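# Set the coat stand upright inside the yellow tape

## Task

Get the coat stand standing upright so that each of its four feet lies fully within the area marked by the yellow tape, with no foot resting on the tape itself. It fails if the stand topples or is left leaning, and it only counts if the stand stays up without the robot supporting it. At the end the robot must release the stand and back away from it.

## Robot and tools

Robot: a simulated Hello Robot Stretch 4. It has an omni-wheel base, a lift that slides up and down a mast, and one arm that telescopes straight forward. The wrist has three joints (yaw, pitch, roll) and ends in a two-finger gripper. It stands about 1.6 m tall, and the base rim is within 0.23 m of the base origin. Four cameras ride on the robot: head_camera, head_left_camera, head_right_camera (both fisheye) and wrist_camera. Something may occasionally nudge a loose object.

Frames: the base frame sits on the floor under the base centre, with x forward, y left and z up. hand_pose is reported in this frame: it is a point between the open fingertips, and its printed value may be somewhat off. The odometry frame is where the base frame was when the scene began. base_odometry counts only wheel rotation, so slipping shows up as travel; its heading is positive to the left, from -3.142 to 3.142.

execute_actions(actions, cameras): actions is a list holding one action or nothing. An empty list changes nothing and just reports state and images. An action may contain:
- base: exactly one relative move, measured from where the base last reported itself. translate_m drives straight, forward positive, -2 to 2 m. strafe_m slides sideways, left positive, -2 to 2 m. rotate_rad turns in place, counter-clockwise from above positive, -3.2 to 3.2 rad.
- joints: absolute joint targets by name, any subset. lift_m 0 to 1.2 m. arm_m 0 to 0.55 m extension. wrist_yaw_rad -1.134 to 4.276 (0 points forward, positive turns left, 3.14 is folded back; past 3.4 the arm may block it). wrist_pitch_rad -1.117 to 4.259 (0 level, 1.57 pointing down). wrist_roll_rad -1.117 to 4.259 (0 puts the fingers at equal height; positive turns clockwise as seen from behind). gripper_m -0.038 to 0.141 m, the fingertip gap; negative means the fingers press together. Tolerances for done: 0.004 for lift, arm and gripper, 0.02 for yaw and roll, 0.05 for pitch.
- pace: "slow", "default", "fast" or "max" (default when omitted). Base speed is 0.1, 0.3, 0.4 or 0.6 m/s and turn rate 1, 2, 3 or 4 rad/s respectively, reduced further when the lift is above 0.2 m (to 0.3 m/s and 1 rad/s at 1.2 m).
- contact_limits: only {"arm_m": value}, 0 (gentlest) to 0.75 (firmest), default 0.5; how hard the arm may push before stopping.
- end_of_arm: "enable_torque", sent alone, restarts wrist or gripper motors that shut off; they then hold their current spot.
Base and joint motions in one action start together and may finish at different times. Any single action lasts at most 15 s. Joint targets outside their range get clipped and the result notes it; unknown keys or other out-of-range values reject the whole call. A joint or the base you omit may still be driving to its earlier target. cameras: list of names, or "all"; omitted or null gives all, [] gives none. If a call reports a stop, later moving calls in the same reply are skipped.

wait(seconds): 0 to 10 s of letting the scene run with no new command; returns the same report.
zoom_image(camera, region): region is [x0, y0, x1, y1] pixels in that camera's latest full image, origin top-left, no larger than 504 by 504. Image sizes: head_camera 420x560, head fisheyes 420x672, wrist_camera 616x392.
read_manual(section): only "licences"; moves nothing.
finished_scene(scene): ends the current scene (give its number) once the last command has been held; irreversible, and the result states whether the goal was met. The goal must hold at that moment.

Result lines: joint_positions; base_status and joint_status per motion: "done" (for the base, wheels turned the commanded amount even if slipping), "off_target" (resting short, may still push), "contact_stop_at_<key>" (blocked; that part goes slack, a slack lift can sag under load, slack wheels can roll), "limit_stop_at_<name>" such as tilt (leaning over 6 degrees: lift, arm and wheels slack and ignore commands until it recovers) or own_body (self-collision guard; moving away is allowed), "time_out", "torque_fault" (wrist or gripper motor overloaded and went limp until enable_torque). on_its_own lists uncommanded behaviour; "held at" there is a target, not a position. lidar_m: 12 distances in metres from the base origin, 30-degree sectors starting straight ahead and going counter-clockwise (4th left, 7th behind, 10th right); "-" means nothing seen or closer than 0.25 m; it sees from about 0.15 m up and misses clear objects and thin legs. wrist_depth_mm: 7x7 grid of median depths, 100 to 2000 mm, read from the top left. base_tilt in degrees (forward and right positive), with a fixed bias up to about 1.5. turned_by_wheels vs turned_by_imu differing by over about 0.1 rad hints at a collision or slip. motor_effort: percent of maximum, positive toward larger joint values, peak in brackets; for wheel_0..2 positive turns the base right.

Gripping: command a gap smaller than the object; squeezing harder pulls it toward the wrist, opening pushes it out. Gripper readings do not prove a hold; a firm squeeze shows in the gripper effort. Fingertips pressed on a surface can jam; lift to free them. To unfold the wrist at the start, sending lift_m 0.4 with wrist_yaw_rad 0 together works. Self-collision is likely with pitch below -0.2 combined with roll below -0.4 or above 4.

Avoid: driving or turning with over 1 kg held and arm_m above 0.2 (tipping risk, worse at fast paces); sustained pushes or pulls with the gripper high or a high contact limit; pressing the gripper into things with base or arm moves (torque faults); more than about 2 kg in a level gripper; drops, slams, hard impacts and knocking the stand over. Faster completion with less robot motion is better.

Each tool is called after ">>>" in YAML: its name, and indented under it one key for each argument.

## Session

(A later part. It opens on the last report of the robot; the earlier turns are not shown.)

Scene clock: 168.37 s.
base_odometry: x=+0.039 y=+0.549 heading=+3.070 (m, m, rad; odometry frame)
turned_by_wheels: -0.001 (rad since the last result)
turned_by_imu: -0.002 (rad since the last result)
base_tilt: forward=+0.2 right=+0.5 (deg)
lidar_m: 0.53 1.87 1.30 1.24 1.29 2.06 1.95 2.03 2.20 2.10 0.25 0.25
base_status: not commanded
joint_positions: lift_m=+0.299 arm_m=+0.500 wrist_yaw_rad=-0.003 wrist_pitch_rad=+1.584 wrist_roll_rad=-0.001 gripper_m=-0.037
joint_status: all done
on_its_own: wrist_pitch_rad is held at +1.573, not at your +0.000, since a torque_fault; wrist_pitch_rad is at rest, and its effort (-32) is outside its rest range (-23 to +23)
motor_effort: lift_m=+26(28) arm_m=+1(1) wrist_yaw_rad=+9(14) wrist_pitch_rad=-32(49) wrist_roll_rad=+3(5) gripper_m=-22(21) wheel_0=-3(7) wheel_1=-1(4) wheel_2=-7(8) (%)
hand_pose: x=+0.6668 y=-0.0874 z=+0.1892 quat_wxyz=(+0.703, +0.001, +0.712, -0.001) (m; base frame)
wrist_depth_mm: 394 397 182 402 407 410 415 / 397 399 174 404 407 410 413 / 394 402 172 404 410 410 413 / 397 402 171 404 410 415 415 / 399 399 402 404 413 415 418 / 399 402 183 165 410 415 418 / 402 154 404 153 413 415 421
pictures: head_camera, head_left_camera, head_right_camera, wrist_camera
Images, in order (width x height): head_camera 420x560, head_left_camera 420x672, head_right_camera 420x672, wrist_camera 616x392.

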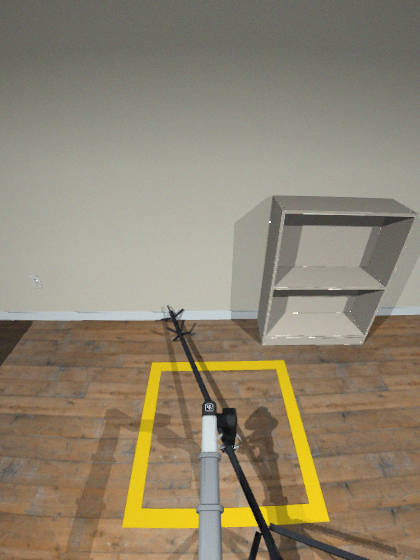

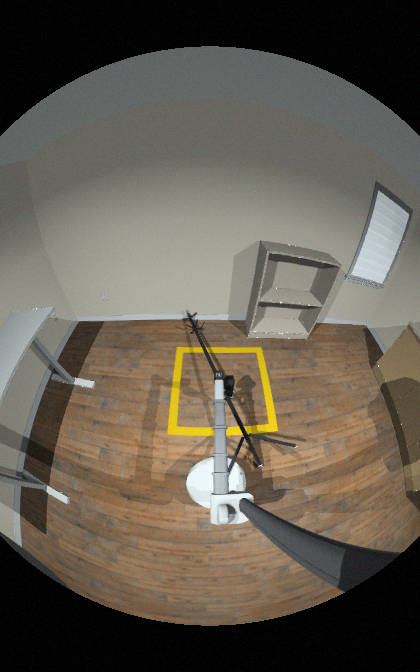

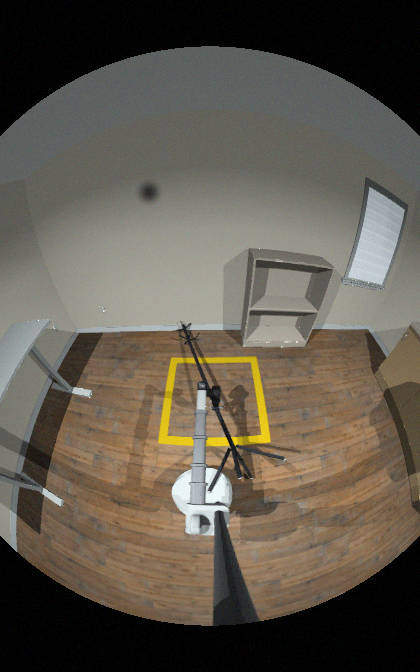

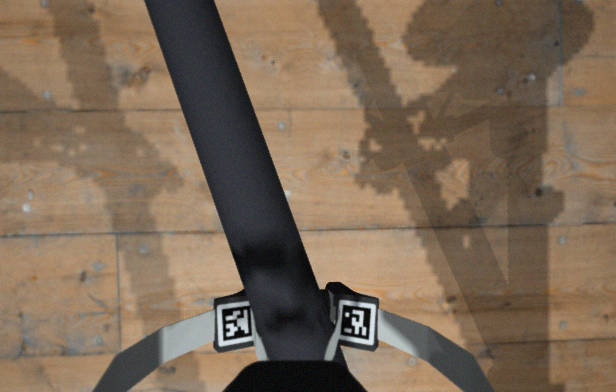

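>>> execute_actions:
  actions:
    - {"joints":{"gripper_m":0.1}}
  cameras: []

>>> execute_actions:
  actions:
    - {"joints":{"lift_m":0.6,"arm_m":0.0},"base":{"translate_m":-0.5},"pace":"fast"}
  cameras: ["head_camera","head_left_camera"]

Scene clock: 179.03 s.
base_odometry: x=+0.039 y=+0.549 heading=+3.070 (m, m, rad; odometry frame)
turned_by_wheels: +0.000 (rad since the last result)
turned_by_imu: -0.001 (rad since the last result)
base_tilt: forward=+0.2 right=+0.5 (deg)
lidar_m: 0.55 1.88 1.30 1.23 1.29 2.03 1.97 2.04 2.18 2.08 0.26 0.26
base_status: not commanded
joint_positions: lift_m=+0.300 arm_m=+0.500 wrist_yaw_rad=-0.001 wrist_pitch_rad=+1.573 wrist_roll_rad=-0.001 gripper_m=+0.100
joint_status: all done
on_its_own: wrist_pitch_rad is held at +1.573, not at your +0.000, since a torque_fault
motor_effort: lift_m=+23(26) arm_m=+1(2) wrist_yaw_rad=+3(9) wrist_pitch_rad=-3(32) wrist_roll_rad=+0(2) gripper_m=-1(22) wheel_0=-1(3) wheel_1=+0(1) wheel_2=-4(7) (%)
hand_pose: x=+0.6699 y=-0.0874 z=+0.1895 quat_wxyz=(+0.706, +0.000, +0.708, +0.000) (m; base frame)
wrist_depth_mm: 404 407 208 415 418 418 421 / 404 407 200 415 418 421 424 / 404 407 197 415 418 421 421 / 402 407 200 415 418 418 421 / 402 407 407 413 418 421 424 / 404 404 214 189 211 421 424 / 404 404 410 143 415 418 421
pictures: none
No camera images: the call's "cameras" was empty. Leave "cameras" out to get every camera's image.

Scene clock: 181.57 s.
base_odometry: x=+0.538 y=+0.513 heading=+3.070 (m, m, rad; odometry frame)
turned_by_wheels: +0.000 (rad since the last result)
turned_by_imu: +0.002 (rad since the last result)
base_tilt: forward=+0.2 right=+0.5 (deg)
lidar_m: 0.51 1.76 1.29 1.24 2.10 1.54 1.46 1.54 2.07 2.09 2.21 0.67
base_status: done
joint_positions: lift_m=+0.600 arm_m=+0.002 wrist_yaw_rad=+0.000 wrist_pitch_rad=+1.573 wrist_roll_rad=+0.000 gripper_m=+0.100
joint_status: all done
joint sent to its limit — the command would take arm_m past its lower limit, so that joint was sent only as far as its limit.
on_its_own: wrist_pitch_rad is held at +1.573, not at your +0.000, since a torque_fault
motor_effort: lift_m=+22(28) arm_m=-5(6) wrist_yaw_rad=+3(4) wrist_pitch_rad=-1(2) wrist_roll_rad=+0(1) gripper_m=-5(2) wheel_0=-1(6) wheel_1=+0(4) wheel_2=-1(13) (%)
hand_pose: x=+0.1721 y=-0.0874 z=+0.4895 quat_wxyz=(+0.706, +0.000, +0.708, +0.000) (m; base frame)
wrist_depth_mm: 699 707 715 723 732 723 732 / 707 707 707 715 715 732 741 / 691 707 707 715 723 723 732 / 707 707 707 707 723 732 723 / 707 707 500 504 723 723 732 / 691 496 500 500 211 732 732 / 691 492 496 143 723 723 741
pictures: head_camera, head_left_camera
Images, in order (width x height): head_camera 420x560, head_left_camera 420x672.

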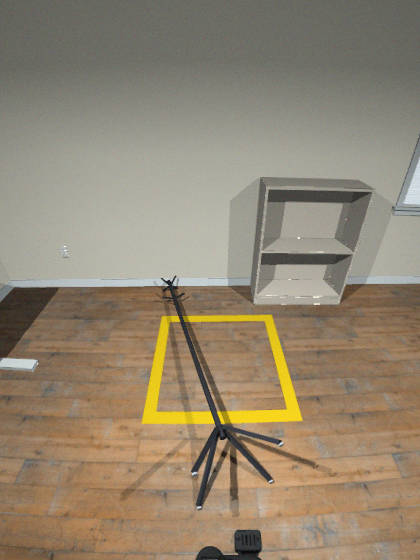

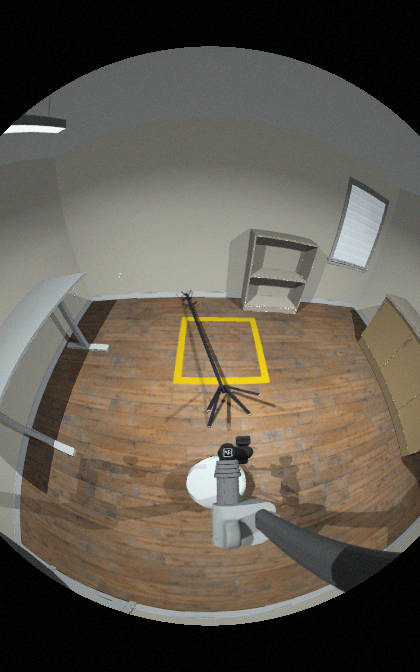

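>>> execute_actions:
  actions:
    - {"base":{"strafe_m":0.8},"joints":{"wrist_pitch_rad":0,"wrist_roll_rad":1.57,"lift_m":0.3},"pace":"fast"}
  cameras: []

>>> execute_actions:
  actions:
    - {"base":{"translate_m":1.3},"pace":"fast"}
  cameras: []

>>> execute_actions:
  actions:
    - {"base":{"rotate_rad":-1.57},"pace":"fast"}

Scene clock: 231.23 s.
base_odometry: x=+0.480 y=-0.285 heading=+3.070 (m, m, rad; odometry frame)
turned_by_wheels: +0.000 (rad since the last result)
turned_by_imu: -0.003 (rad since the last result)
base_tilt: forward=+0.1 right=+0.5 (deg)
lidar_m: 2.01 0.63 0.45 0.43 1.29 1.51 1.43 1.53 2.06 2.90 0.91 1.18
base_status: done
joint_positions: lift_m=+0.300 arm_m=+0.002 wrist_yaw_rad=+0.000 wrist_pitch_rad=+0.003 wrist_roll_rad=+1.570 gripper_m=+0.100
joint_status: all done
motor_effort: lift_m=+18(21) arm_m=-5(5) wrist_yaw_rad=+1(3) wrist_pitch_rad=-9(16) wrist_roll_rad=+1(5) gripper_m=-3(3) wheel_0=+0(14) wheel_1=+0(9) wheel_2=+0(0) (%)
hand_pose: x=+0.4613 y=-0.0874 z=+0.4776 quat_wxyz=(+0.708, +0.707, +0.001, -0.001) (m; base frame)
wrist_depth_mm: - - - - 1863 976 691 / - - - - 1618 991 691 / - - - - 1808 991 691 / - - - - 1863 991 691 / - - - - 1808 991 691 / - - - - 202 991 691 / - - - 143 1808 866 691
pictures: none
No camera images: the call's "cameras" was empty. Leave "cameras" out to get every camera's image.

Scene clock: 235.77 s.
base_odometry: x=-0.816 y=-0.192 heading=+3.070 (m, m, rad; odometry frame)
turned_by_wheels: +0.000 (rad since the last result)
turned_by_imu: -0.009 (rad since the last result)
base_tilt: forward=+0.1 right=+0.5 (deg)
lidar_m: 1.01 1.01 0.43 0.42 0.44 0.62 2.76 1.09 0.79 0.63 0.64 0.76
base_status: done
joint_positions: lift_m=+0.300 arm_m=+0.002 wrist_yaw_rad=+0.000 wrist_pitch_rad=+0.003 wrist_roll_rad=+1.570 gripper_m=+0.100
joint_status: not commanded
motor_effort: lift_m=+17(18) arm_m=-5(4) wrist_yaw_rad=+1(2) wrist_pitch_rad=-8(9) wrist_roll_rad=+1(1) gripper_m=-3(1) wheel_0=-1(8) wheel_1=-1(6) wheel_2=+3(13) (%)
hand_pose: x=+0.4613 y=-0.0874 z=+0.4776 quat_wxyz=(+0.708, +0.707, +0.001, -0.001) (m; base frame)
wrist_depth_mm: 768 788 778 788 798 788 647 / 759 778 778 788 798 798 676 / 768 768 768 788 788 788 691 / 768 768 778 778 788 788 691 / 759 768 768 768 778 778 691 / 759 759 768 778 201 788 691 / 759 750 759 143 778 778 691
pictures: none
No camera images: the call's "cameras" was empty. Leave "cameras" out to get every camera's image.

Scene clock: 237.50 s.
base_odometry: x=-0.816 y=-0.192 heading=+1.500 (m, m, rad; odometry frame)
turned_by_wheels: -1.570 (rad since the last result)
turned_by_imu: -1.561 (rad since the last result)
base_tilt: forward=+0.1 right=+0.5 (deg)
lidar_m: 0.65 0.65 0.76 1.00 1.04 0.44 0.40 0.44 0.60 2.73 1.04 0.82
base_status: done
joint_positions: lift_m=+0.300 arm_m=+0.002 wrist_yaw_rad=+0.000 wrist_pitch_rad=+0.003 wrist_roll_rad=+1.570 gripper_m=+0.100
joint_status: not commanded
motor_effort: lift_m=+18(18) arm_m=-4(4) wrist_yaw_rad=+0(1) wrist_pitch_rad=-7(9) wrist_roll_rad=+1(4) gripper_m=-2(0) wheel_0=+0(5) wheel_1=-1(11) wheel_2=+1(11) (%)
hand_pose: x=+0.4613 y=-0.0874 z=+0.4776 quat_wxyz=(+0.708, +0.707, +0.001, -0.001) (m; base frame)
wrist_depth_mm: - - - - 1863 866 691 / - - - - 1863 976 691 / - - - - 1863 991 676 / - - - - 1863 991 640 / - - - - 1863 991 615 / - - - - 201 991 615 / - - - 143 1756 866 615
pictures: head_camera, head_left_camera, head_right_camera, wrist_camera
Images, in order (width x height): head_camera 420x560, head_left_camera 420x672, head_right_camera 420x672, wrist_camera 616x392.

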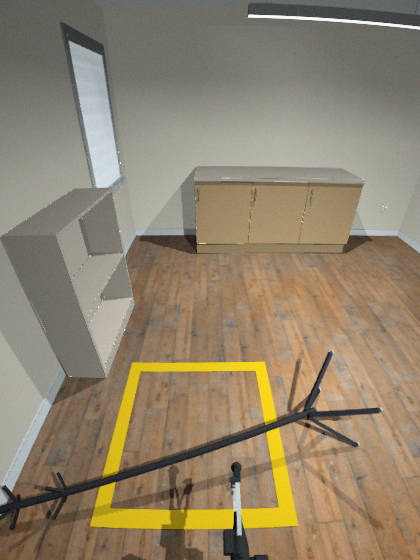

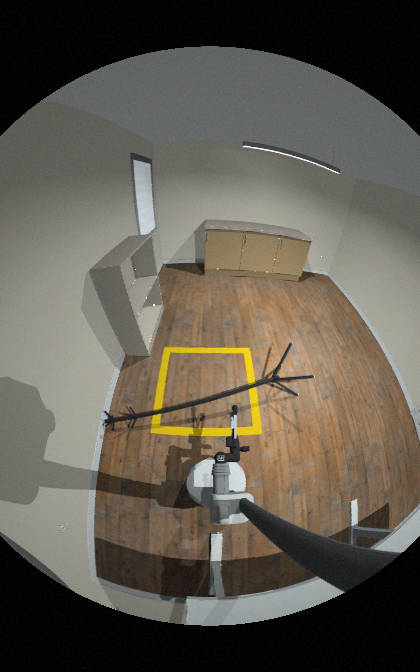

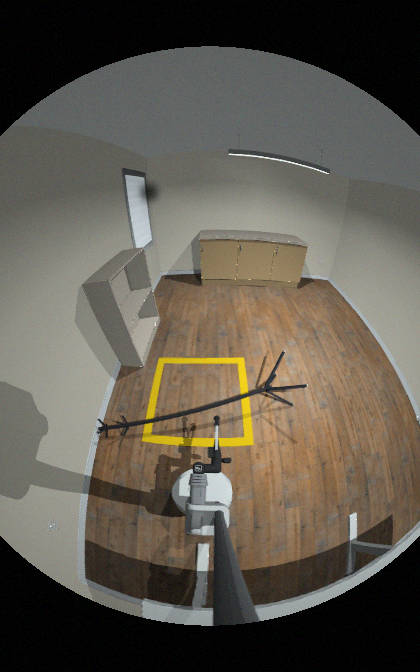

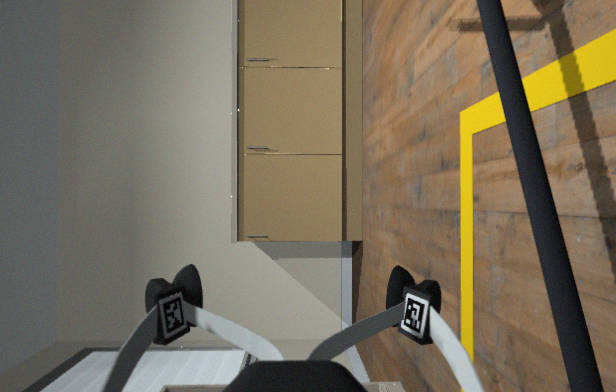

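>>> execute_actions:
  actions:
    - {"base":{"rotate_rad":0.3},"joints":{"lift_m":0.0,"wrist_pitch_rad":0.2,"gripper_m":0.14},"pace":"fast"}
  cameras: ["head_camera","wrist_camera"]

Scene clock: 253.73 s.
base_odometry: x=-0.816 y=-0.192 heading=+1.800 (m, m, rad; odometry frame)
turned_by_wheels: +0.300 (rad since the last result)
turned_by_imu: +0.297 (rad since the last result)
base_tilt: forward=+0.2 right=+0.5 (deg)
lidar_m: 0.65 0.69 0.99 1.00 1.19 0.42 0.43 0.52 1.01 2.76 0.90 0.67
base_status: done
joint_positions: lift_m=+0.104 arm_m=+0.002 wrist_yaw_rad=+0.000 wrist_pitch_rad=+0.202 wrist_roll_rad=+1.570 gripper_m=+0.140
joint_status: lift_m limit_stop_at_own_body (moved -0.196 of -0.300); the others done
on_its_own: lift_m is slack since a limit_stop_at_own_body (your +0.000 is given up); arm_m is slack since a limit_stop_at_own_body
motor_effort: lift_m=+20(20) arm_m=+0(5) wrist_yaw_rad=-1(1) wrist_pitch_rad=-7(14) wrist_roll_rad=+0(1) gripper_m=+0(5) wheel_0=-1(8) wheel_1=+0(3) wheel_2=+1(8) (%)
hand_pose: x=+0.4554 y=-0.0874 z=+0.2247 quat_wxyz=(+0.704, +0.703, +0.071, -0.071) (m; base frame)
wrist_depth_mm: - - - 931 603 404 315 / - - - 831 597 404 315 / - - - 1160 603 404 315 / - - - 1138 603 402 315 / 1661 1756 1863 1160 597 402 315 / 1618 200 1756 1160 525 353 314 / 1397 1060 1098 142 591 368 315
pictures: head_camera, wrist_camera
Images, in order (width x height): head_camera 420x560, wrist_camera 616x392.

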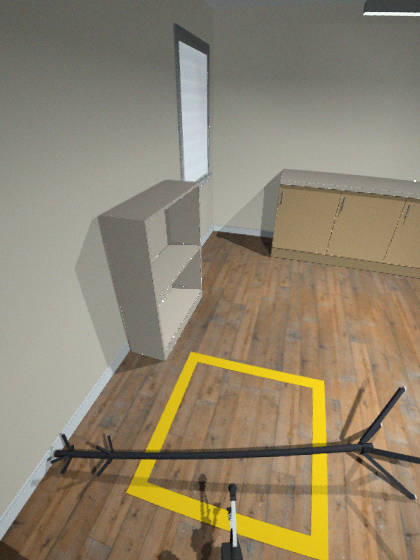

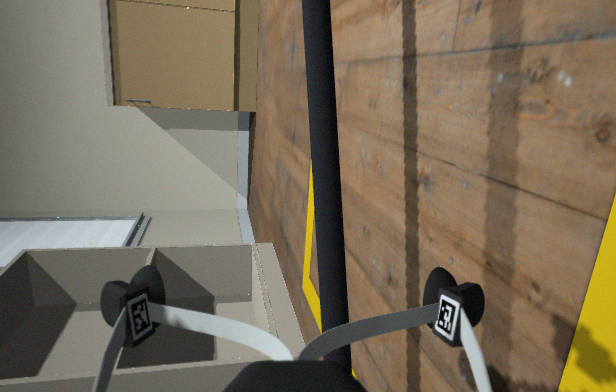

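>>> execute_actions:
  actions:
    - {"joints":{"arm_m":0.2,"lift_m":0.1},"contact_limits":{"arm_m":0.15}}
  cameras: ["head_camera","wrist_camera"]

Scene clock: 259.97 s.
base_odometry: x=-0.816 y=-0.192 heading=+1.800 (m, m, rad; odometry frame)
turned_by_wheels: +0.000 (rad since the last result)
turned_by_imu: -0.001 (rad since the last result)
base_tilt: forward=+0.2 right=+0.5 (deg)
lidar_m: 0.64 0.68 0.98 1.00 1.19 0.43 0.43 0.51 1.00 2.74 0.94 0.67
base_status: not commanded
joint_positions: lift_m=+0.100 arm_m=+0.199 wrist_yaw_rad=+0.000 wrist_pitch_rad=+0.202 wrist_roll_rad=+1.570 gripper_m=+0.140
joint_status: all done
motor_effort: lift_m=+17(24) arm_m=+5(6) wrist_yaw_rad=+1(1) wrist_pitch_rad=-7(7) wrist_roll_rad=+0(1) gripper_m=+3(4) wheel_0=-1(0) wheel_1=+1(0) wheel_2=+1(1) (%)
contact_limits: arm_m 0.15
hand_pose: x=+0.6526 y=-0.0874 z=+0.2205 quat_wxyz=(+0.704, +0.703, +0.071, -0.071) (m; base frame)
wrist_depth_mm: - - - 1138 249 394 307 / - - - 1138 244 394 309 / - - - 1160 244 394 307 / - - - 1138 248 394 310 / - 1618 1661 1138 253 394 307 / 1537 200 1618 1138 240 345 309 / 1336 1281 1366 142 247 359 307
pictures: head_camera, wrist_camera
Images, in order (width x height): head_camera 420x560, wrist_camera 616x392.

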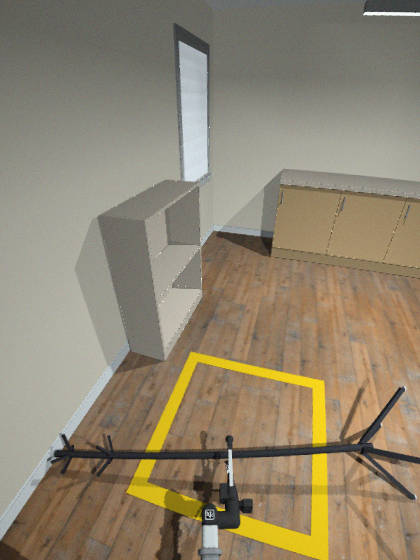

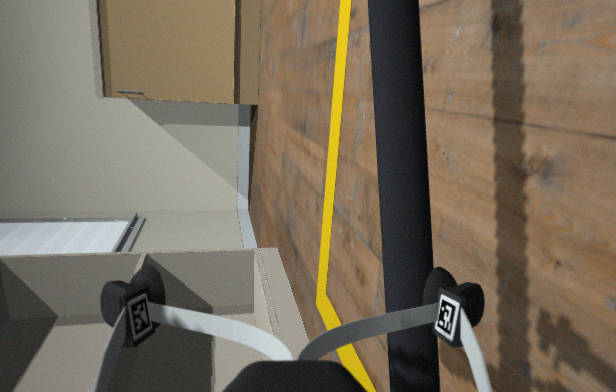

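>>> execute_actions:
  actions:
    - {"joints":{"lift_m":0.04}}
  cameras: []

>>> execute_actions:
  actions:
    - {"joints":{"arm_m":0.26},"contact_limits":{"arm_m":0.15}}
  cameras: ["wrist_camera"]

Scene clock: 268.67 s.
base_odometry: x=-0.816 y=-0.192 heading=+1.800 (m, m, rad; odometry frame)
turned_by_wheels: +0.000 (rad since the last result)
turned_by_imu: -0.001 (rad since the last result)
base_tilt: forward=+0.2 right=+0.5 (deg)
lidar_m: 0.63 0.68 0.98 1.01 1.21 0.42 0.43 0.51 1.04 2.75 0.91 0.68
base_status: not commanded
joint_positions: lift_m=+0.040 arm_m=+0.199 wrist_yaw_rad=+0.000 wrist_pitch_rad=+0.202 wrist_roll_rad=+1.570 gripper_m=+0.140
joint_status: all done
motor_effort: lift_m=+17(13) arm_m=+5(5) wrist_yaw_rad=-1(2) wrist_pitch_rad=-6(7) wrist_roll_rad=+1(1) gripper_m=-1(2) wheel_0=+0(1) wheel_1=+1(0) wheel_2=+1(2) (%)
hand_pose: x=+0.6526 y=-0.0874 z=+0.1605 quat_wxyz=(+0.704, +0.703, +0.071, -0.071) (m; base frame)
wrist_depth_mm: - - - 229 452 304 242 / - - - 233 455 304 243 / - - - 231 455 304 242 / - - - 229 455 306 243 / - 1576 1661 233 455 306 242 / 1537 200 1397 236 397 267 242 / 1308 1281 1366 142 452 279 242
pictures: none
No camera images: the call's "cameras" was empty. Leave "cameras" out to get every camera's image.

Scene clock: 269.73 s.
base_odometry: x=-0.816 y=-0.192 heading=+1.800 (m, m, rad; odometry frame)
turned_by_wheels: +0.000 (rad since the last result)
turned_by_imu: +0.000 (rad since the last result)
base_tilt: forward=+0.2 right=+0.5 (deg)
lidar_m: 0.65 0.67 0.95 1.00 1.19 0.42 0.41 0.51 1.03 2.75 0.93 0.67
base_status: not commanded
joint_positions: lift_m=+0.040 arm_m=+0.259 wrist_yaw_rad=+0.000 wrist_pitch_rad=+0.203 wrist_roll_rad=+1.570 gripper_m=+0.140
joint_status: all done
motor_effort: lift_m=+18(17) arm_m=+6(6) wrist_yaw_rad=+2(2) wrist_pitch_rad=-9(10) wrist_roll_rad=-1(1) gripper_m=-1(0) wheel_0=-1(1) wheel_1=+0(0) wheel_2=+1(2) (%)
contact_limits: arm_m 0.15
hand_pose: x=+0.7125 y=-0.0875 z=+0.1603 quat_wxyz=(+0.704, +0.703, +0.072, -0.072) (m; base frame)
wrist_depth_mm: - - - 172 418 303 241 / - - - 174 397 304 241 / - - - 178 397 303 242 / - - - 866 397 303 242 / - - 1618 866 397 303 241 / 1430 200 1336 866 182 223 241 / 1281 1229 1336 138 373 290 241
pictures: wrist_camera
Images, in order (width x height): wrist_camera 616x392.

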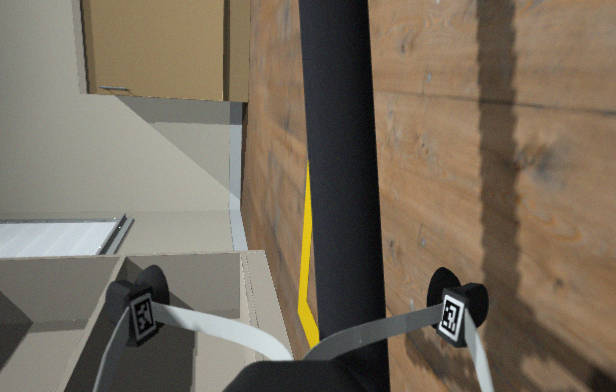

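>>> execute_actions:
  actions:
    - {"joints":{"gripper_m":-0.038}}
  cameras: []

>>> execute_actions:
  actions:
    - {"joints":{"lift_m":0.5,"wrist_pitch_rad":0},"pace":"slow"}

Scene clock: 276.63 s.
base_odometry: x=-0.816 y=-0.192 heading=+1.800 (m, m, rad; odometry frame)
turned_by_wheels: +0.000 (rad since the last result)
turned_by_imu: -0.002 (rad since the last result)
base_tilt: forward=+0.2 right=+0.5 (deg)
lidar_m: 0.64 0.66 0.98 1.00 1.19 0.43 0.42 0.49 1.02 2.74 0.91 0.66
base_status: not commanded
joint_positions: lift_m=+0.040 arm_m=+0.259 wrist_yaw_rad=+0.001 wrist_pitch_rad=+0.224 wrist_roll_rad=+1.570 gripper_m=-0.038
joint_status: all done
on_its_own: wrist_pitch_rad is at rest, and its effort (-69) is outside its rest range (-23 to +23)
motor_effort: lift_m=+26(26) arm_m=+4(6) wrist_yaw_rad=-1(5) wrist_pitch_rad=-69(70) wrist_roll_rad=-1(0) gripper_m=-17(18) wheel_0=-1(0) wheel_1=+1(0) wheel_2=+1(1) (%)
hand_pose: x=+0.7115 y=-0.0872 z=+0.1538 quat_wxyz=(+0.703, +0.702, +0.079, -0.079) (m; base frame)
wrist_depth_mm: - - - 161 402 278 225 / - - - 160 404 278 224 / - - - 161 404 279 224 / - - - 162 404 278 224 / - - 1576 161 379 279 224 / 1430 1499 1336 161 182 279 224 / 1182 1255 1025 142 359 158 225
pictures: none
No camera images: the call's "cameras" was empty. Leave "cameras" out to get every camera's image.

Scene clock: 280.73 s.
base_odometry: x=-0.816 y=-0.192 heading=+1.800 (m, m, rad; odometry frame)
turned_by_wheels: +0.000 (rad since the last result)
turned_by_imu: -0.002 (rad since the last result)
base_tilt: forward=+0.2 right=+0.5 (deg)
lidar_m: 0.63 0.68 0.99 0.99 1.19 0.41 0.43 0.52 1.02 2.74 0.90 0.67
base_status: not commanded
joint_positions: lift_m=+0.499 arm_m=+0.259 wrist_yaw_rad=+0.000 wrist_pitch_rad=+0.024 wrist_roll_rad=+1.571 gripper_m=-0.038
joint_status: all done
on_its_own: wrist_pitch_rad is at rest, and its effort (-68) is outside its rest range (-23 to +23)
motor_effort: lift_m=+32(35) arm_m=+4(4) wrist_yaw_rad=+1(14) wrist_pitch_rad=-68(91) wrist_roll_rad=-3(3) gripper_m=-16(16) wheel_0=-3(3) wheel_1=-1(1) wheel_2=+0(2) (%)
hand_pose: x=+0.7186 y=-0.0875 z=+0.6705 quat_wxyz=(+0.707, +0.707, +0.008, -0.008) (m; base frame)
wrist_depth_mm: - - - - - 164 917 / - - - - - 164 917 / - - - - 166 1118 917 / - - - - 161 1308 917 / - - 1618 1576 161 1308 904 / 1756 1708 1499 163 178 1205 917 / 1430 1078 1281 153 1281 946 917
pictures: head_camera, head_left_camera, head_right_camera, wrist_camera
Images, in order (width x height): head_camera 420x560, head_left_camera 420x672, head_right_camera 420x672, wrist_camera 616x392.

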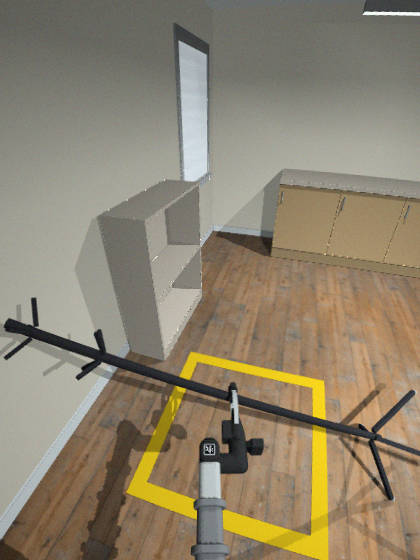

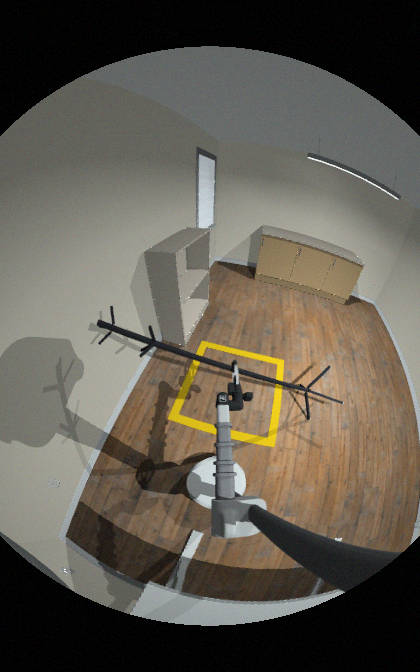

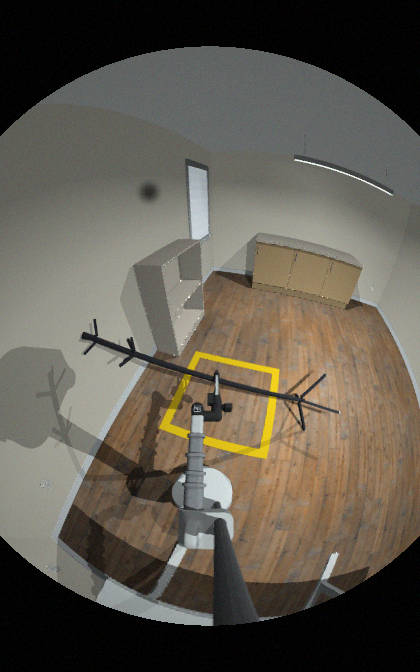

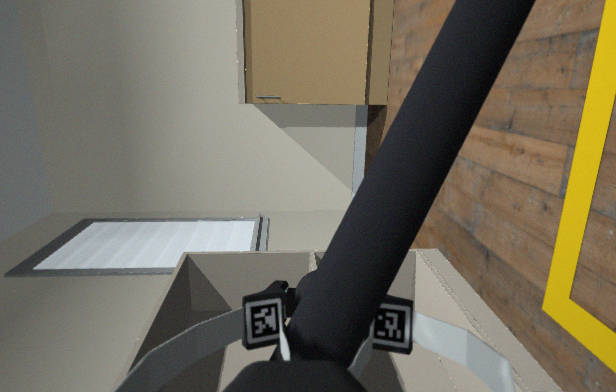

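>>> execute_actions:
  actions:
    - {"joints":{"lift_m":0.9},"pace":"slow"}
  cameras: []

>>> execute_actions:
  actions:
    - {"joints":{"wrist_roll_rad":3.14},"pace":"slow"}

Scene clock: 298.63 s.
base_odometry: x=-0.816 y=-0.192 heading=+1.800 (m, m, rad; odometry frame)
turned_by_wheels: +0.000 (rad since the last result)
turned_by_imu: -0.002 (rad since the last result)
base_tilt: forward=+0.2 right=+0.5 (deg)
lidar_m: 0.59 0.63 1.00 0.99 1.20 0.43 0.43 0.53 1.01 2.73 0.92 0.66
base_status: not commanded
joint_positions: lift_m=+0.899 arm_m=+0.259 wrist_yaw_rad=-0.003 wrist_pitch_rad=+0.023 wrist_roll_rad=+1.573 gripper_m=-0.038
joint_status: all done
on_its_own: wrist_pitch_rad is at rest, and its effort (-67) is outside its rest range (-23 to +23)
motor_effort: lift_m=+31(31) arm_m=+4(4) wrist_yaw_rad=+11(10) wrist_pitch_rad=-67(72) wrist_roll_rad=-9(8) gripper_m=-15(13) wheel_0=-3(3) wheel_1=-1(1) wheel_2=+0(0) (%)
hand_pose: x=+0.7183 y=-0.0883 z=+1.0706 quat_wxyz=(+0.706, +0.708, +0.007, -0.009) (m; base frame)
wrist_depth_mm: - - - - - - 1537 / - - - - - - 165 / - - - - - 163 1397 / - - - - - 163 1464 / - - - - 160 1708 1464 / 1808 1808 183 163 164 1661 1366 / 1430 1336 1336 147 1281 164 1308
pictures: none
No camera images: the call's "cameras" was empty. Leave "cameras" out to get every camera's image.

Scene clock: 300.30 s.
base_odometry: x=-0.816 y=-0.192 heading=+1.800 (m, m, rad; odometry frame)
turned_by_wheels: +0.000 (rad since the last result)
turned_by_imu: +0.000 (rad since the last result)
base_tilt: forward=+0.2 right=+0.5 (deg)
lidar_m: 0.58 0.61 1.01 1.01 1.19 0.43 0.43 0.53 1.02 2.74 0.90 0.68
base_status: not commanded
joint_positions: lift_m=+0.900 arm_m=+0.259 wrist_yaw_rad=+0.003 wrist_pitch_rad=+0.011 wrist_roll_rad=+3.131 gripper_m=-0.038
joint_status: all done
on_its_own: wrist_pitch_rad is at rest, and its effort (-34) is outside its rest range (-23 to +23); wrist_roll_rad is at rest, and its effort (+26) is outside its rest range (-13 to +13)
motor_effort: lift_m=+26(31) arm_m=+4(4) wrist_yaw_rad=-8(10) wrist_pitch_rad=-34(66) wrist_roll_rad=+26(29) gripper_m=-17(16) wheel_0=+0(3) wheel_1=+0(1) wheel_2=+1(1) (%)
hand_pose: x=+0.7190 y=-0.0865 z=+1.0744 quat_wxyz=(+0.005, +1.000, +0.002, -0.006) (m; base frame)
wrist_depth_mm: 163 - - - 1661 931 960 / 154 - - - 1499 917 960 / - 157 - - 1661 931 960 / - 156 - - 1618 904 960 / - - 156 - 1756 1281 991 / - - 167 161 183 1255 1008 / - 155 - 144 178 1138 991
pictures: head_camera, head_left_camera, head_right_camera, wrist_camera
Images, in order (width x height): head_camera 420x560, head_left_camera 420x672, head_right_camera 420x672, wrist_camera 616x392.

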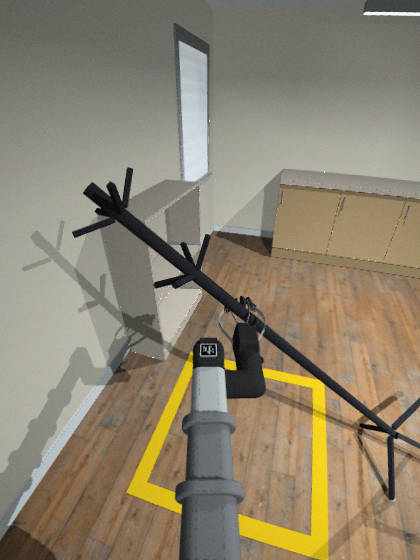

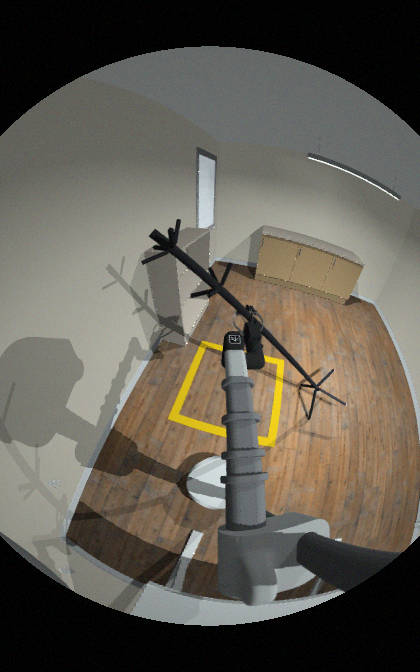

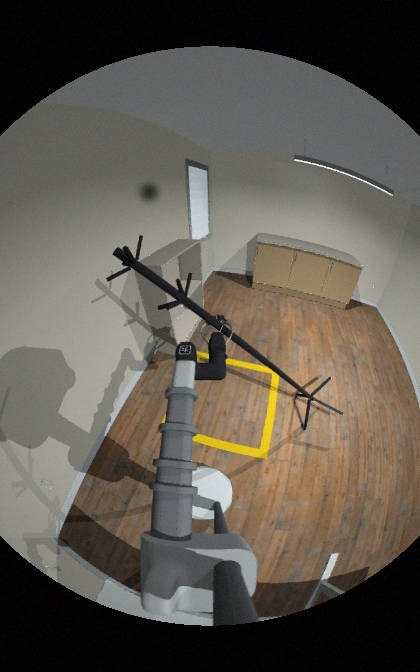

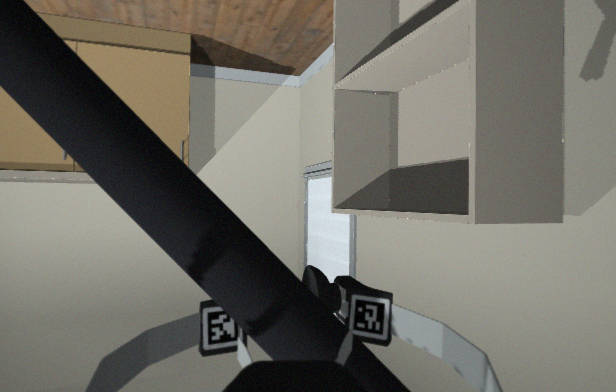

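>>> execute_actions:
  actions:
    - {"joints":{"lift_m":1.2,"wrist_roll_rad":3.9},"pace":"slow"}

Scene clock: 316.27 s.
torque_fault: wrist_roll_rad switched itself off since the last result.
base_odometry: x=-0.816 y=-0.192 heading=+1.799 (m, m, rad; odometry frame)
turned_by_wheels: -0.001 (rad since the last result)
turned_by_imu: -0.004 (rad since the last result)
base_tilt: forward=+0.2 right=+0.5 (deg)
lidar_m: 0.59 1.15 1.00 1.00 1.19 0.43 0.42 0.52 1.02 2.73 0.88 0.67
base_status: not commanded
joint_positions: lift_m=+1.198 arm_m=+0.259 wrist_yaw_rad=-0.003 wrist_pitch_rad=+0.017 wrist_roll_rad=+2.615 gripper_m=-0.038
joint_status: wrist_roll_rad torque_fault (moved -0.516 of +0.769); the others done
on_its_own: wrist_roll_rad is off since a torque_fault, until you send "end_of_arm": "enable_torque" (your +3.900 is given up); wrist_pitch_rad is at rest, and its effort (-49) is outside its rest range (-23 to +23)
motor_effort: lift_m=+29(31) arm_m=+4(4) wrist_yaw_rad=+8(24) wrist_pitch_rad=-49(78) wrist_roll_rad=+0(97) gripper_m=-16(18) wheel_0=-5(9) wheel_1=-2(3) wheel_2=-3(3) (%)
hand_pose: x=+0.7185 y=-0.0881 z=+1.3718 quat_wxyz=(+0.260, +0.965, +0.001, -0.009) (m; base frame)
wrist_depth_mm: - - - 163 - 1708 1138 / - - - 163 - 1464 1182 / - - - 163 1661 1499 917 / - - - 163 1708 1205 931 / - - - 162 1756 1336 1025 / - - 186 161 1397 1205 991 / 1661 1708 181 145 172 1025 931
pictures: head_camera, head_left_camera, head_right_camera, wrist_camera
Images, in order (width x height): head_camera 420x560, head_left_camera 420x672, head_right_camera 420x672, wrist_camera 616x392.

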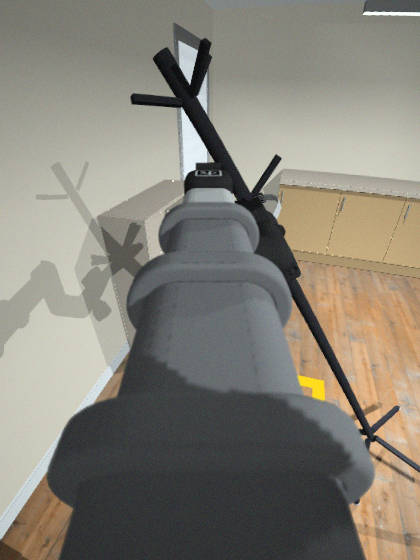

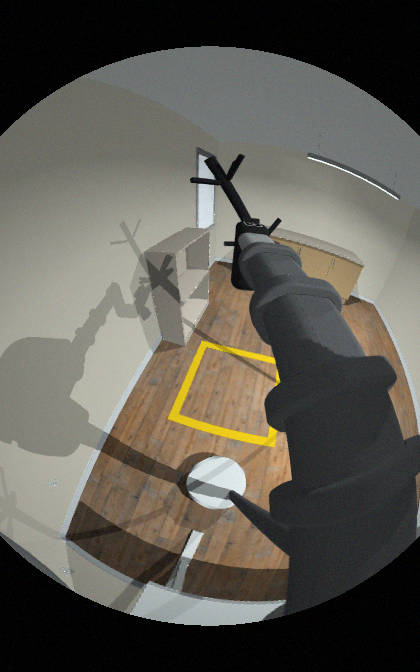

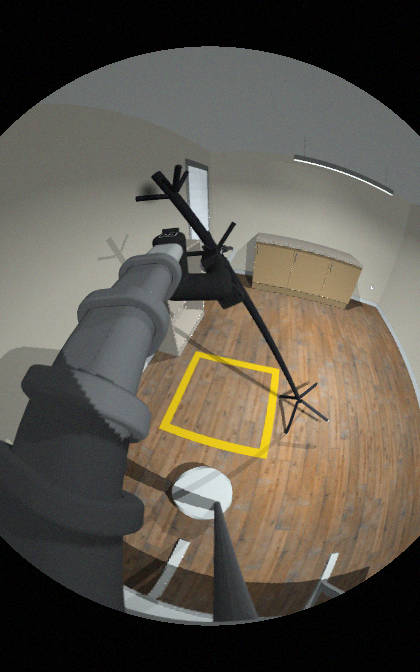

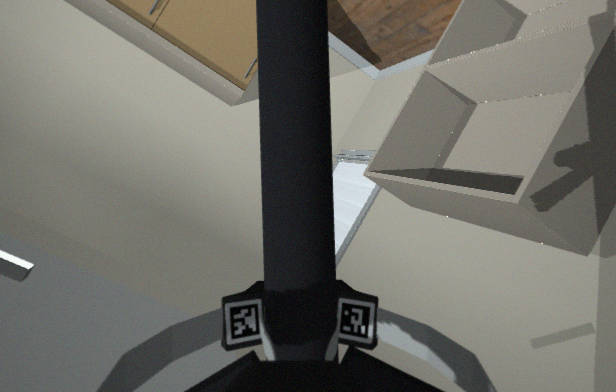

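>>> execute_actions:
  actions:
    - {"joints":{"gripper_m":0.045}}
  cameras: []

>>> execute_actions:
  actions:
    - {"base":{"strafe_m":-0.4},"pace":"slow"}

Scene clock: 333.43 s.
base_odometry: x=-0.816 y=-0.192 heading=+1.800 (m, m, rad; odometry frame)
turned_by_wheels: +0.000 (rad since the last result)
turned_by_imu: -0.001 (rad since the last result)
base_tilt: forward=+0.2 right=+0.5 (deg)
lidar_m: 0.64 1.16 1.00 1.00 1.20 0.42 0.43 0.52 1.02 2.75 0.88 0.69
base_status: not commanded
joint_positions: lift_m=+1.199 arm_m=+0.259 wrist_yaw_rad=+0.001 wrist_pitch_rad=+0.010 wrist_roll_rad=+2.531 gripper_m=+0.045
joint_status: all done
on_its_own: wrist_roll_rad is off since a torque_fault, until you send "end_of_arm": "enable_torque" (your +3.900 is given up); wrist_pitch_rad is at rest, and its effort (-31) is outside its rest range (-23 to +23)
motor_effort: lift_m=+26(28) arm_m=+4(4) wrist_yaw_rad=-2(6) wrist_pitch_rad=-31(48) wrist_roll_rad=+0(2) gripper_m=-7(18) wheel_0=-2(5) wheel_1=-1(2) wheel_2=-1(3) (%)
hand_pose: x=+0.7188 y=-0.0872 z=+1.3739 quat_wxyz=(+0.300, +0.954, +0.002, -0.005) (m; base frame)
wrist_depth_mm: - - - - - 1708 1499 / - - - - - 1537 1182 / - - - 180 1618 1576 931 / - - - 177 1661 1308 917 / - - - 176 1661 1308 976 / 1921 - 194 175 193 1205 1008 / 1576 1756 - 140 183 1025 931
pictures: none
No camera images: the call's "cameras" was empty. Leave "cameras" out to get every camera's image.

Scene clock: 338.57 s.
base_odometry: x=-0.427 y=-0.101 heading=+1.800 (m, m, rad; odometry frame)
turned_by_wheels: +0.000 (rad since the last result)
turned_by_imu: +0.000 (rad since the last result)
base_tilt: forward=+0.2 right=+0.5 (deg)
lidar_m: 0.60 1.53 1.39 1.39 0.63 0.56 0.57 0.68 2.35 2.37 0.76 0.61
base_status: done
joint_positions: lift_m=+1.199 arm_m=+0.259 wrist_yaw_rad=+0.001 wrist_pitch_rad=+0.003 wrist_roll_rad=+2.529 gripper_m=+0.045
joint_status: not commanded
on_its_own: wrist_roll_rad is off since a torque_fault, until you send "end_of_arm": "enable_torque" (your +3.900 is given up)
motor_effort: lift_m=+23(26) arm_m=+4(4) wrist_yaw_rad=-2(11) wrist_pitch_rad=-10(31) wrist_roll_rad=+0(2) gripper_m=-3(5) wheel_0=+3(9) wheel_1=-1(2) wheel_2=+1(3) (%)
hand_pose: x=+0.7188 y=-0.0872 z=+1.3764 quat_wxyz=(+0.301, +0.954, +0.001, -0.001) (m; base frame)
wrist_depth_mm: - - - - 155 - 1661 / - - - - 155 - 1708 / - - - - 160 - 1576 / - - - 160 - 1661 1537 / - - - 154 - 1756 1397 / 1808 - 195 154 203 1708 1366 / 1537 1756 - 141 1863 1430 1308
pictures: head_camera, head_left_camera, head_right_camera, wrist_camera
Images, in order (width x height): head_camera 420x560, head_left_camera 420x672, head_right_camera 420x672, wrist_camera 616x392.

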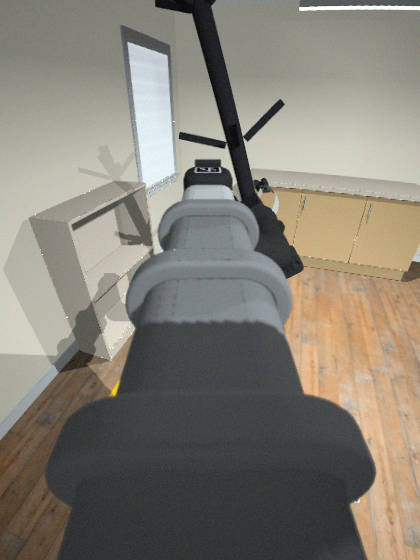

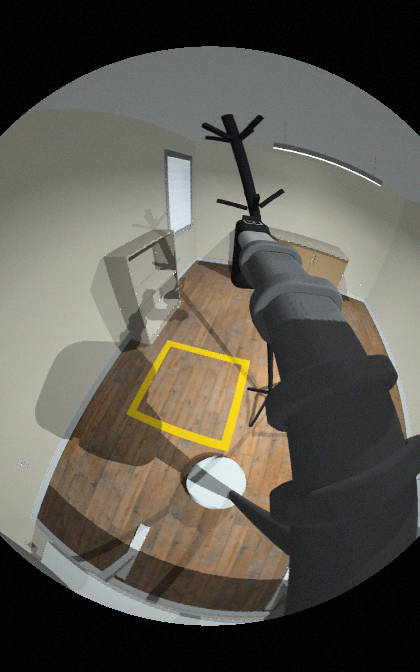

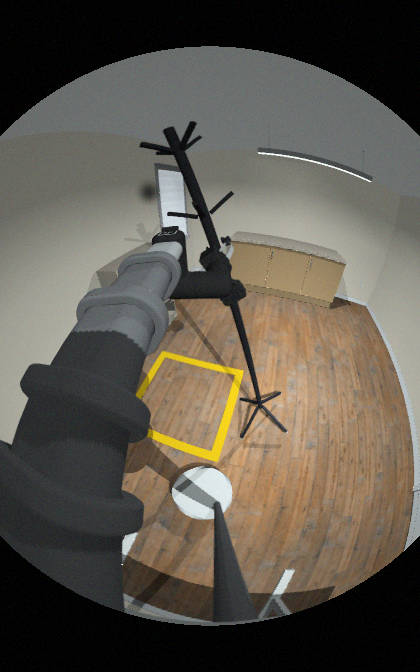

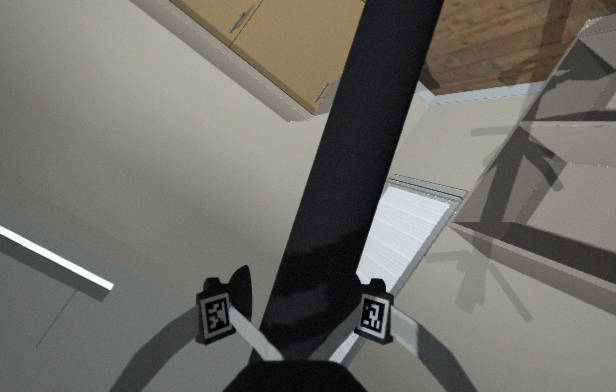

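>>> execute_actions:
  actions:
    - {"end_of_arm":"enable_torque"}
  cameras: []

>>> execute_actions:
  actions:
    - {"joints":{"gripper_m":0.12,"wrist_roll_rad":3.14,"lift_m":0.8}}

Scene clock: 350.93 s.
base_odometry: x=-0.427 y=-0.101 heading=+1.800 (m, m, rad; odometry frame)
turned_by_wheels: +0.000 (rad since the last result)
turned_by_imu: -0.001 (rad since the last result)
base_tilt: forward=+0.1 right=+0.5 (deg)
lidar_m: 0.56 1.54 1.37 1.38 0.64 0.53 0.54 0.70 2.33 2.39 0.75 0.61
base_status: not commanded
joint_positions: lift_m=+1.199 arm_m=+0.259 wrist_yaw_rad=+0.001 wrist_pitch_rad=+0.003 wrist_roll_rad=+2.529 gripper_m=+0.045
joint_status: not commanded
end_of_arm: enable_torque: each motor that was off is on again
on_its_own: wrist_roll_rad is held at +2.529, not at your +3.900, since a torque_fault
motor_effort: lift_m=+23(23) arm_m=+4(4) wrist_yaw_rad=-2(1) wrist_pitch_rad=-8(9) wrist_roll_rad=-1(0) gripper_m=-3(3) wheel_0=+2(3) wheel_1=-1(0) wheel_2=+1(1) (%)
hand_pose: x=+0.7188 y=-0.0872 z=+1.3764 quat_wxyz=(+0.301, +0.954, +0.001, -0.001) (m; base frame)
wrist_depth_mm: - - - - 155 - 1708 / - - - - 155 - 1661 / - - - - 160 - 1618 / - - - 160 - 1708 1576 / - - - 155 - 1708 1430 / 1808 - 193 155 203 1661 1366 / 1537 1756 - 141 1921 1464 1281
pictures: none
No camera images: the call's "cameras" was empty. Leave "cameras" out to get every camera's image.

Scene clock: 353.53 s.
base_odometry: x=-0.427 y=-0.101 heading=+1.800 (m, m, rad; odometry frame)
turned_by_wheels: +0.000 (rad since the last result)
turned_by_imu: -0.001 (rad since the last result)
base_tilt: forward=+0.2 right=+0.5 (deg)
lidar_m: 0.64 0.59 1.37 1.38 0.61 0.53 0.56 0.67 2.34 2.39 0.74 0.60
base_status: not commanded
joint_positions: lift_m=+0.800 arm_m=+0.259 wrist_yaw_rad=+0.003 wrist_pitch_rad=+0.003 wrist_roll_rad=+3.139 gripper_m=+0.120
joint_status: all done
motor_effort: lift_m=+17(15) arm_m=+4(4) wrist_yaw_rad=-9(9) wrist_pitch_rad=-9(9) wrist_roll_rad=+2(4) gripper_m=+1(3) wheel_0=+3(3) wheel_1=+0(1) wheel_2=+1(1) (%)
hand_pose: x=+0.7190 y=-0.0865 z=+0.9777 quat_wxyz=(+0.001, +1.000, +0.002, -0.001) (m; base frame)
wrist_depth_mm: - - 152 - - 1661 1336 / 1983 - 153 - - 1618 1255 / - - 158 - - 1661 1336 / - - - 156 - 1661 1336 / - - - 155 - 1708 1366 / - 205 - 156 214 1576 1430 / - - - 135 163 1661 1430
pictures: head_camera, head_left_camera, head_right_camera, wrist_camera
Images, in order (width x height): head_camera 420x560, head_left_camera 420x672, head_right_camera 420x672, wrist_camera 616x392.

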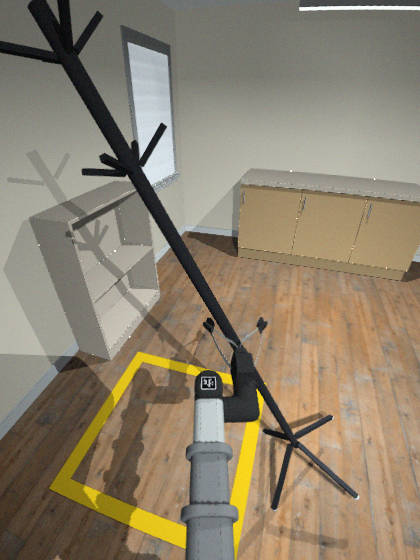

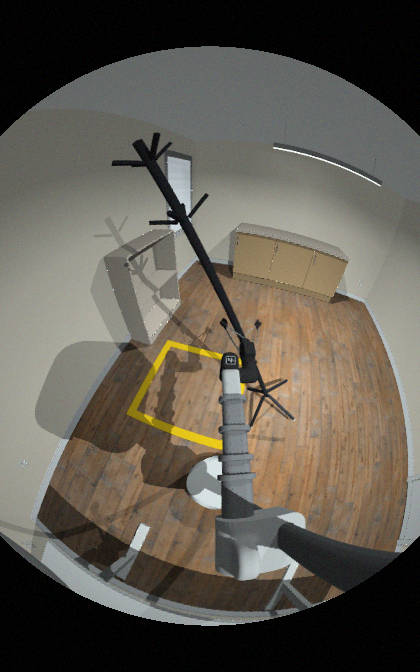

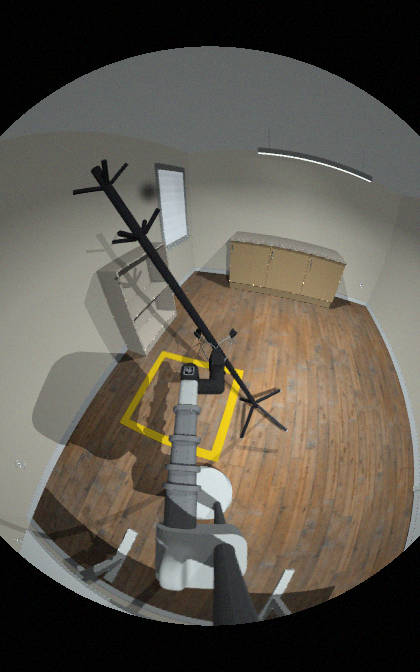

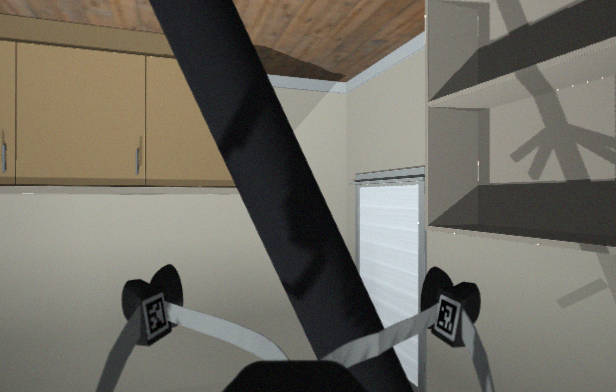

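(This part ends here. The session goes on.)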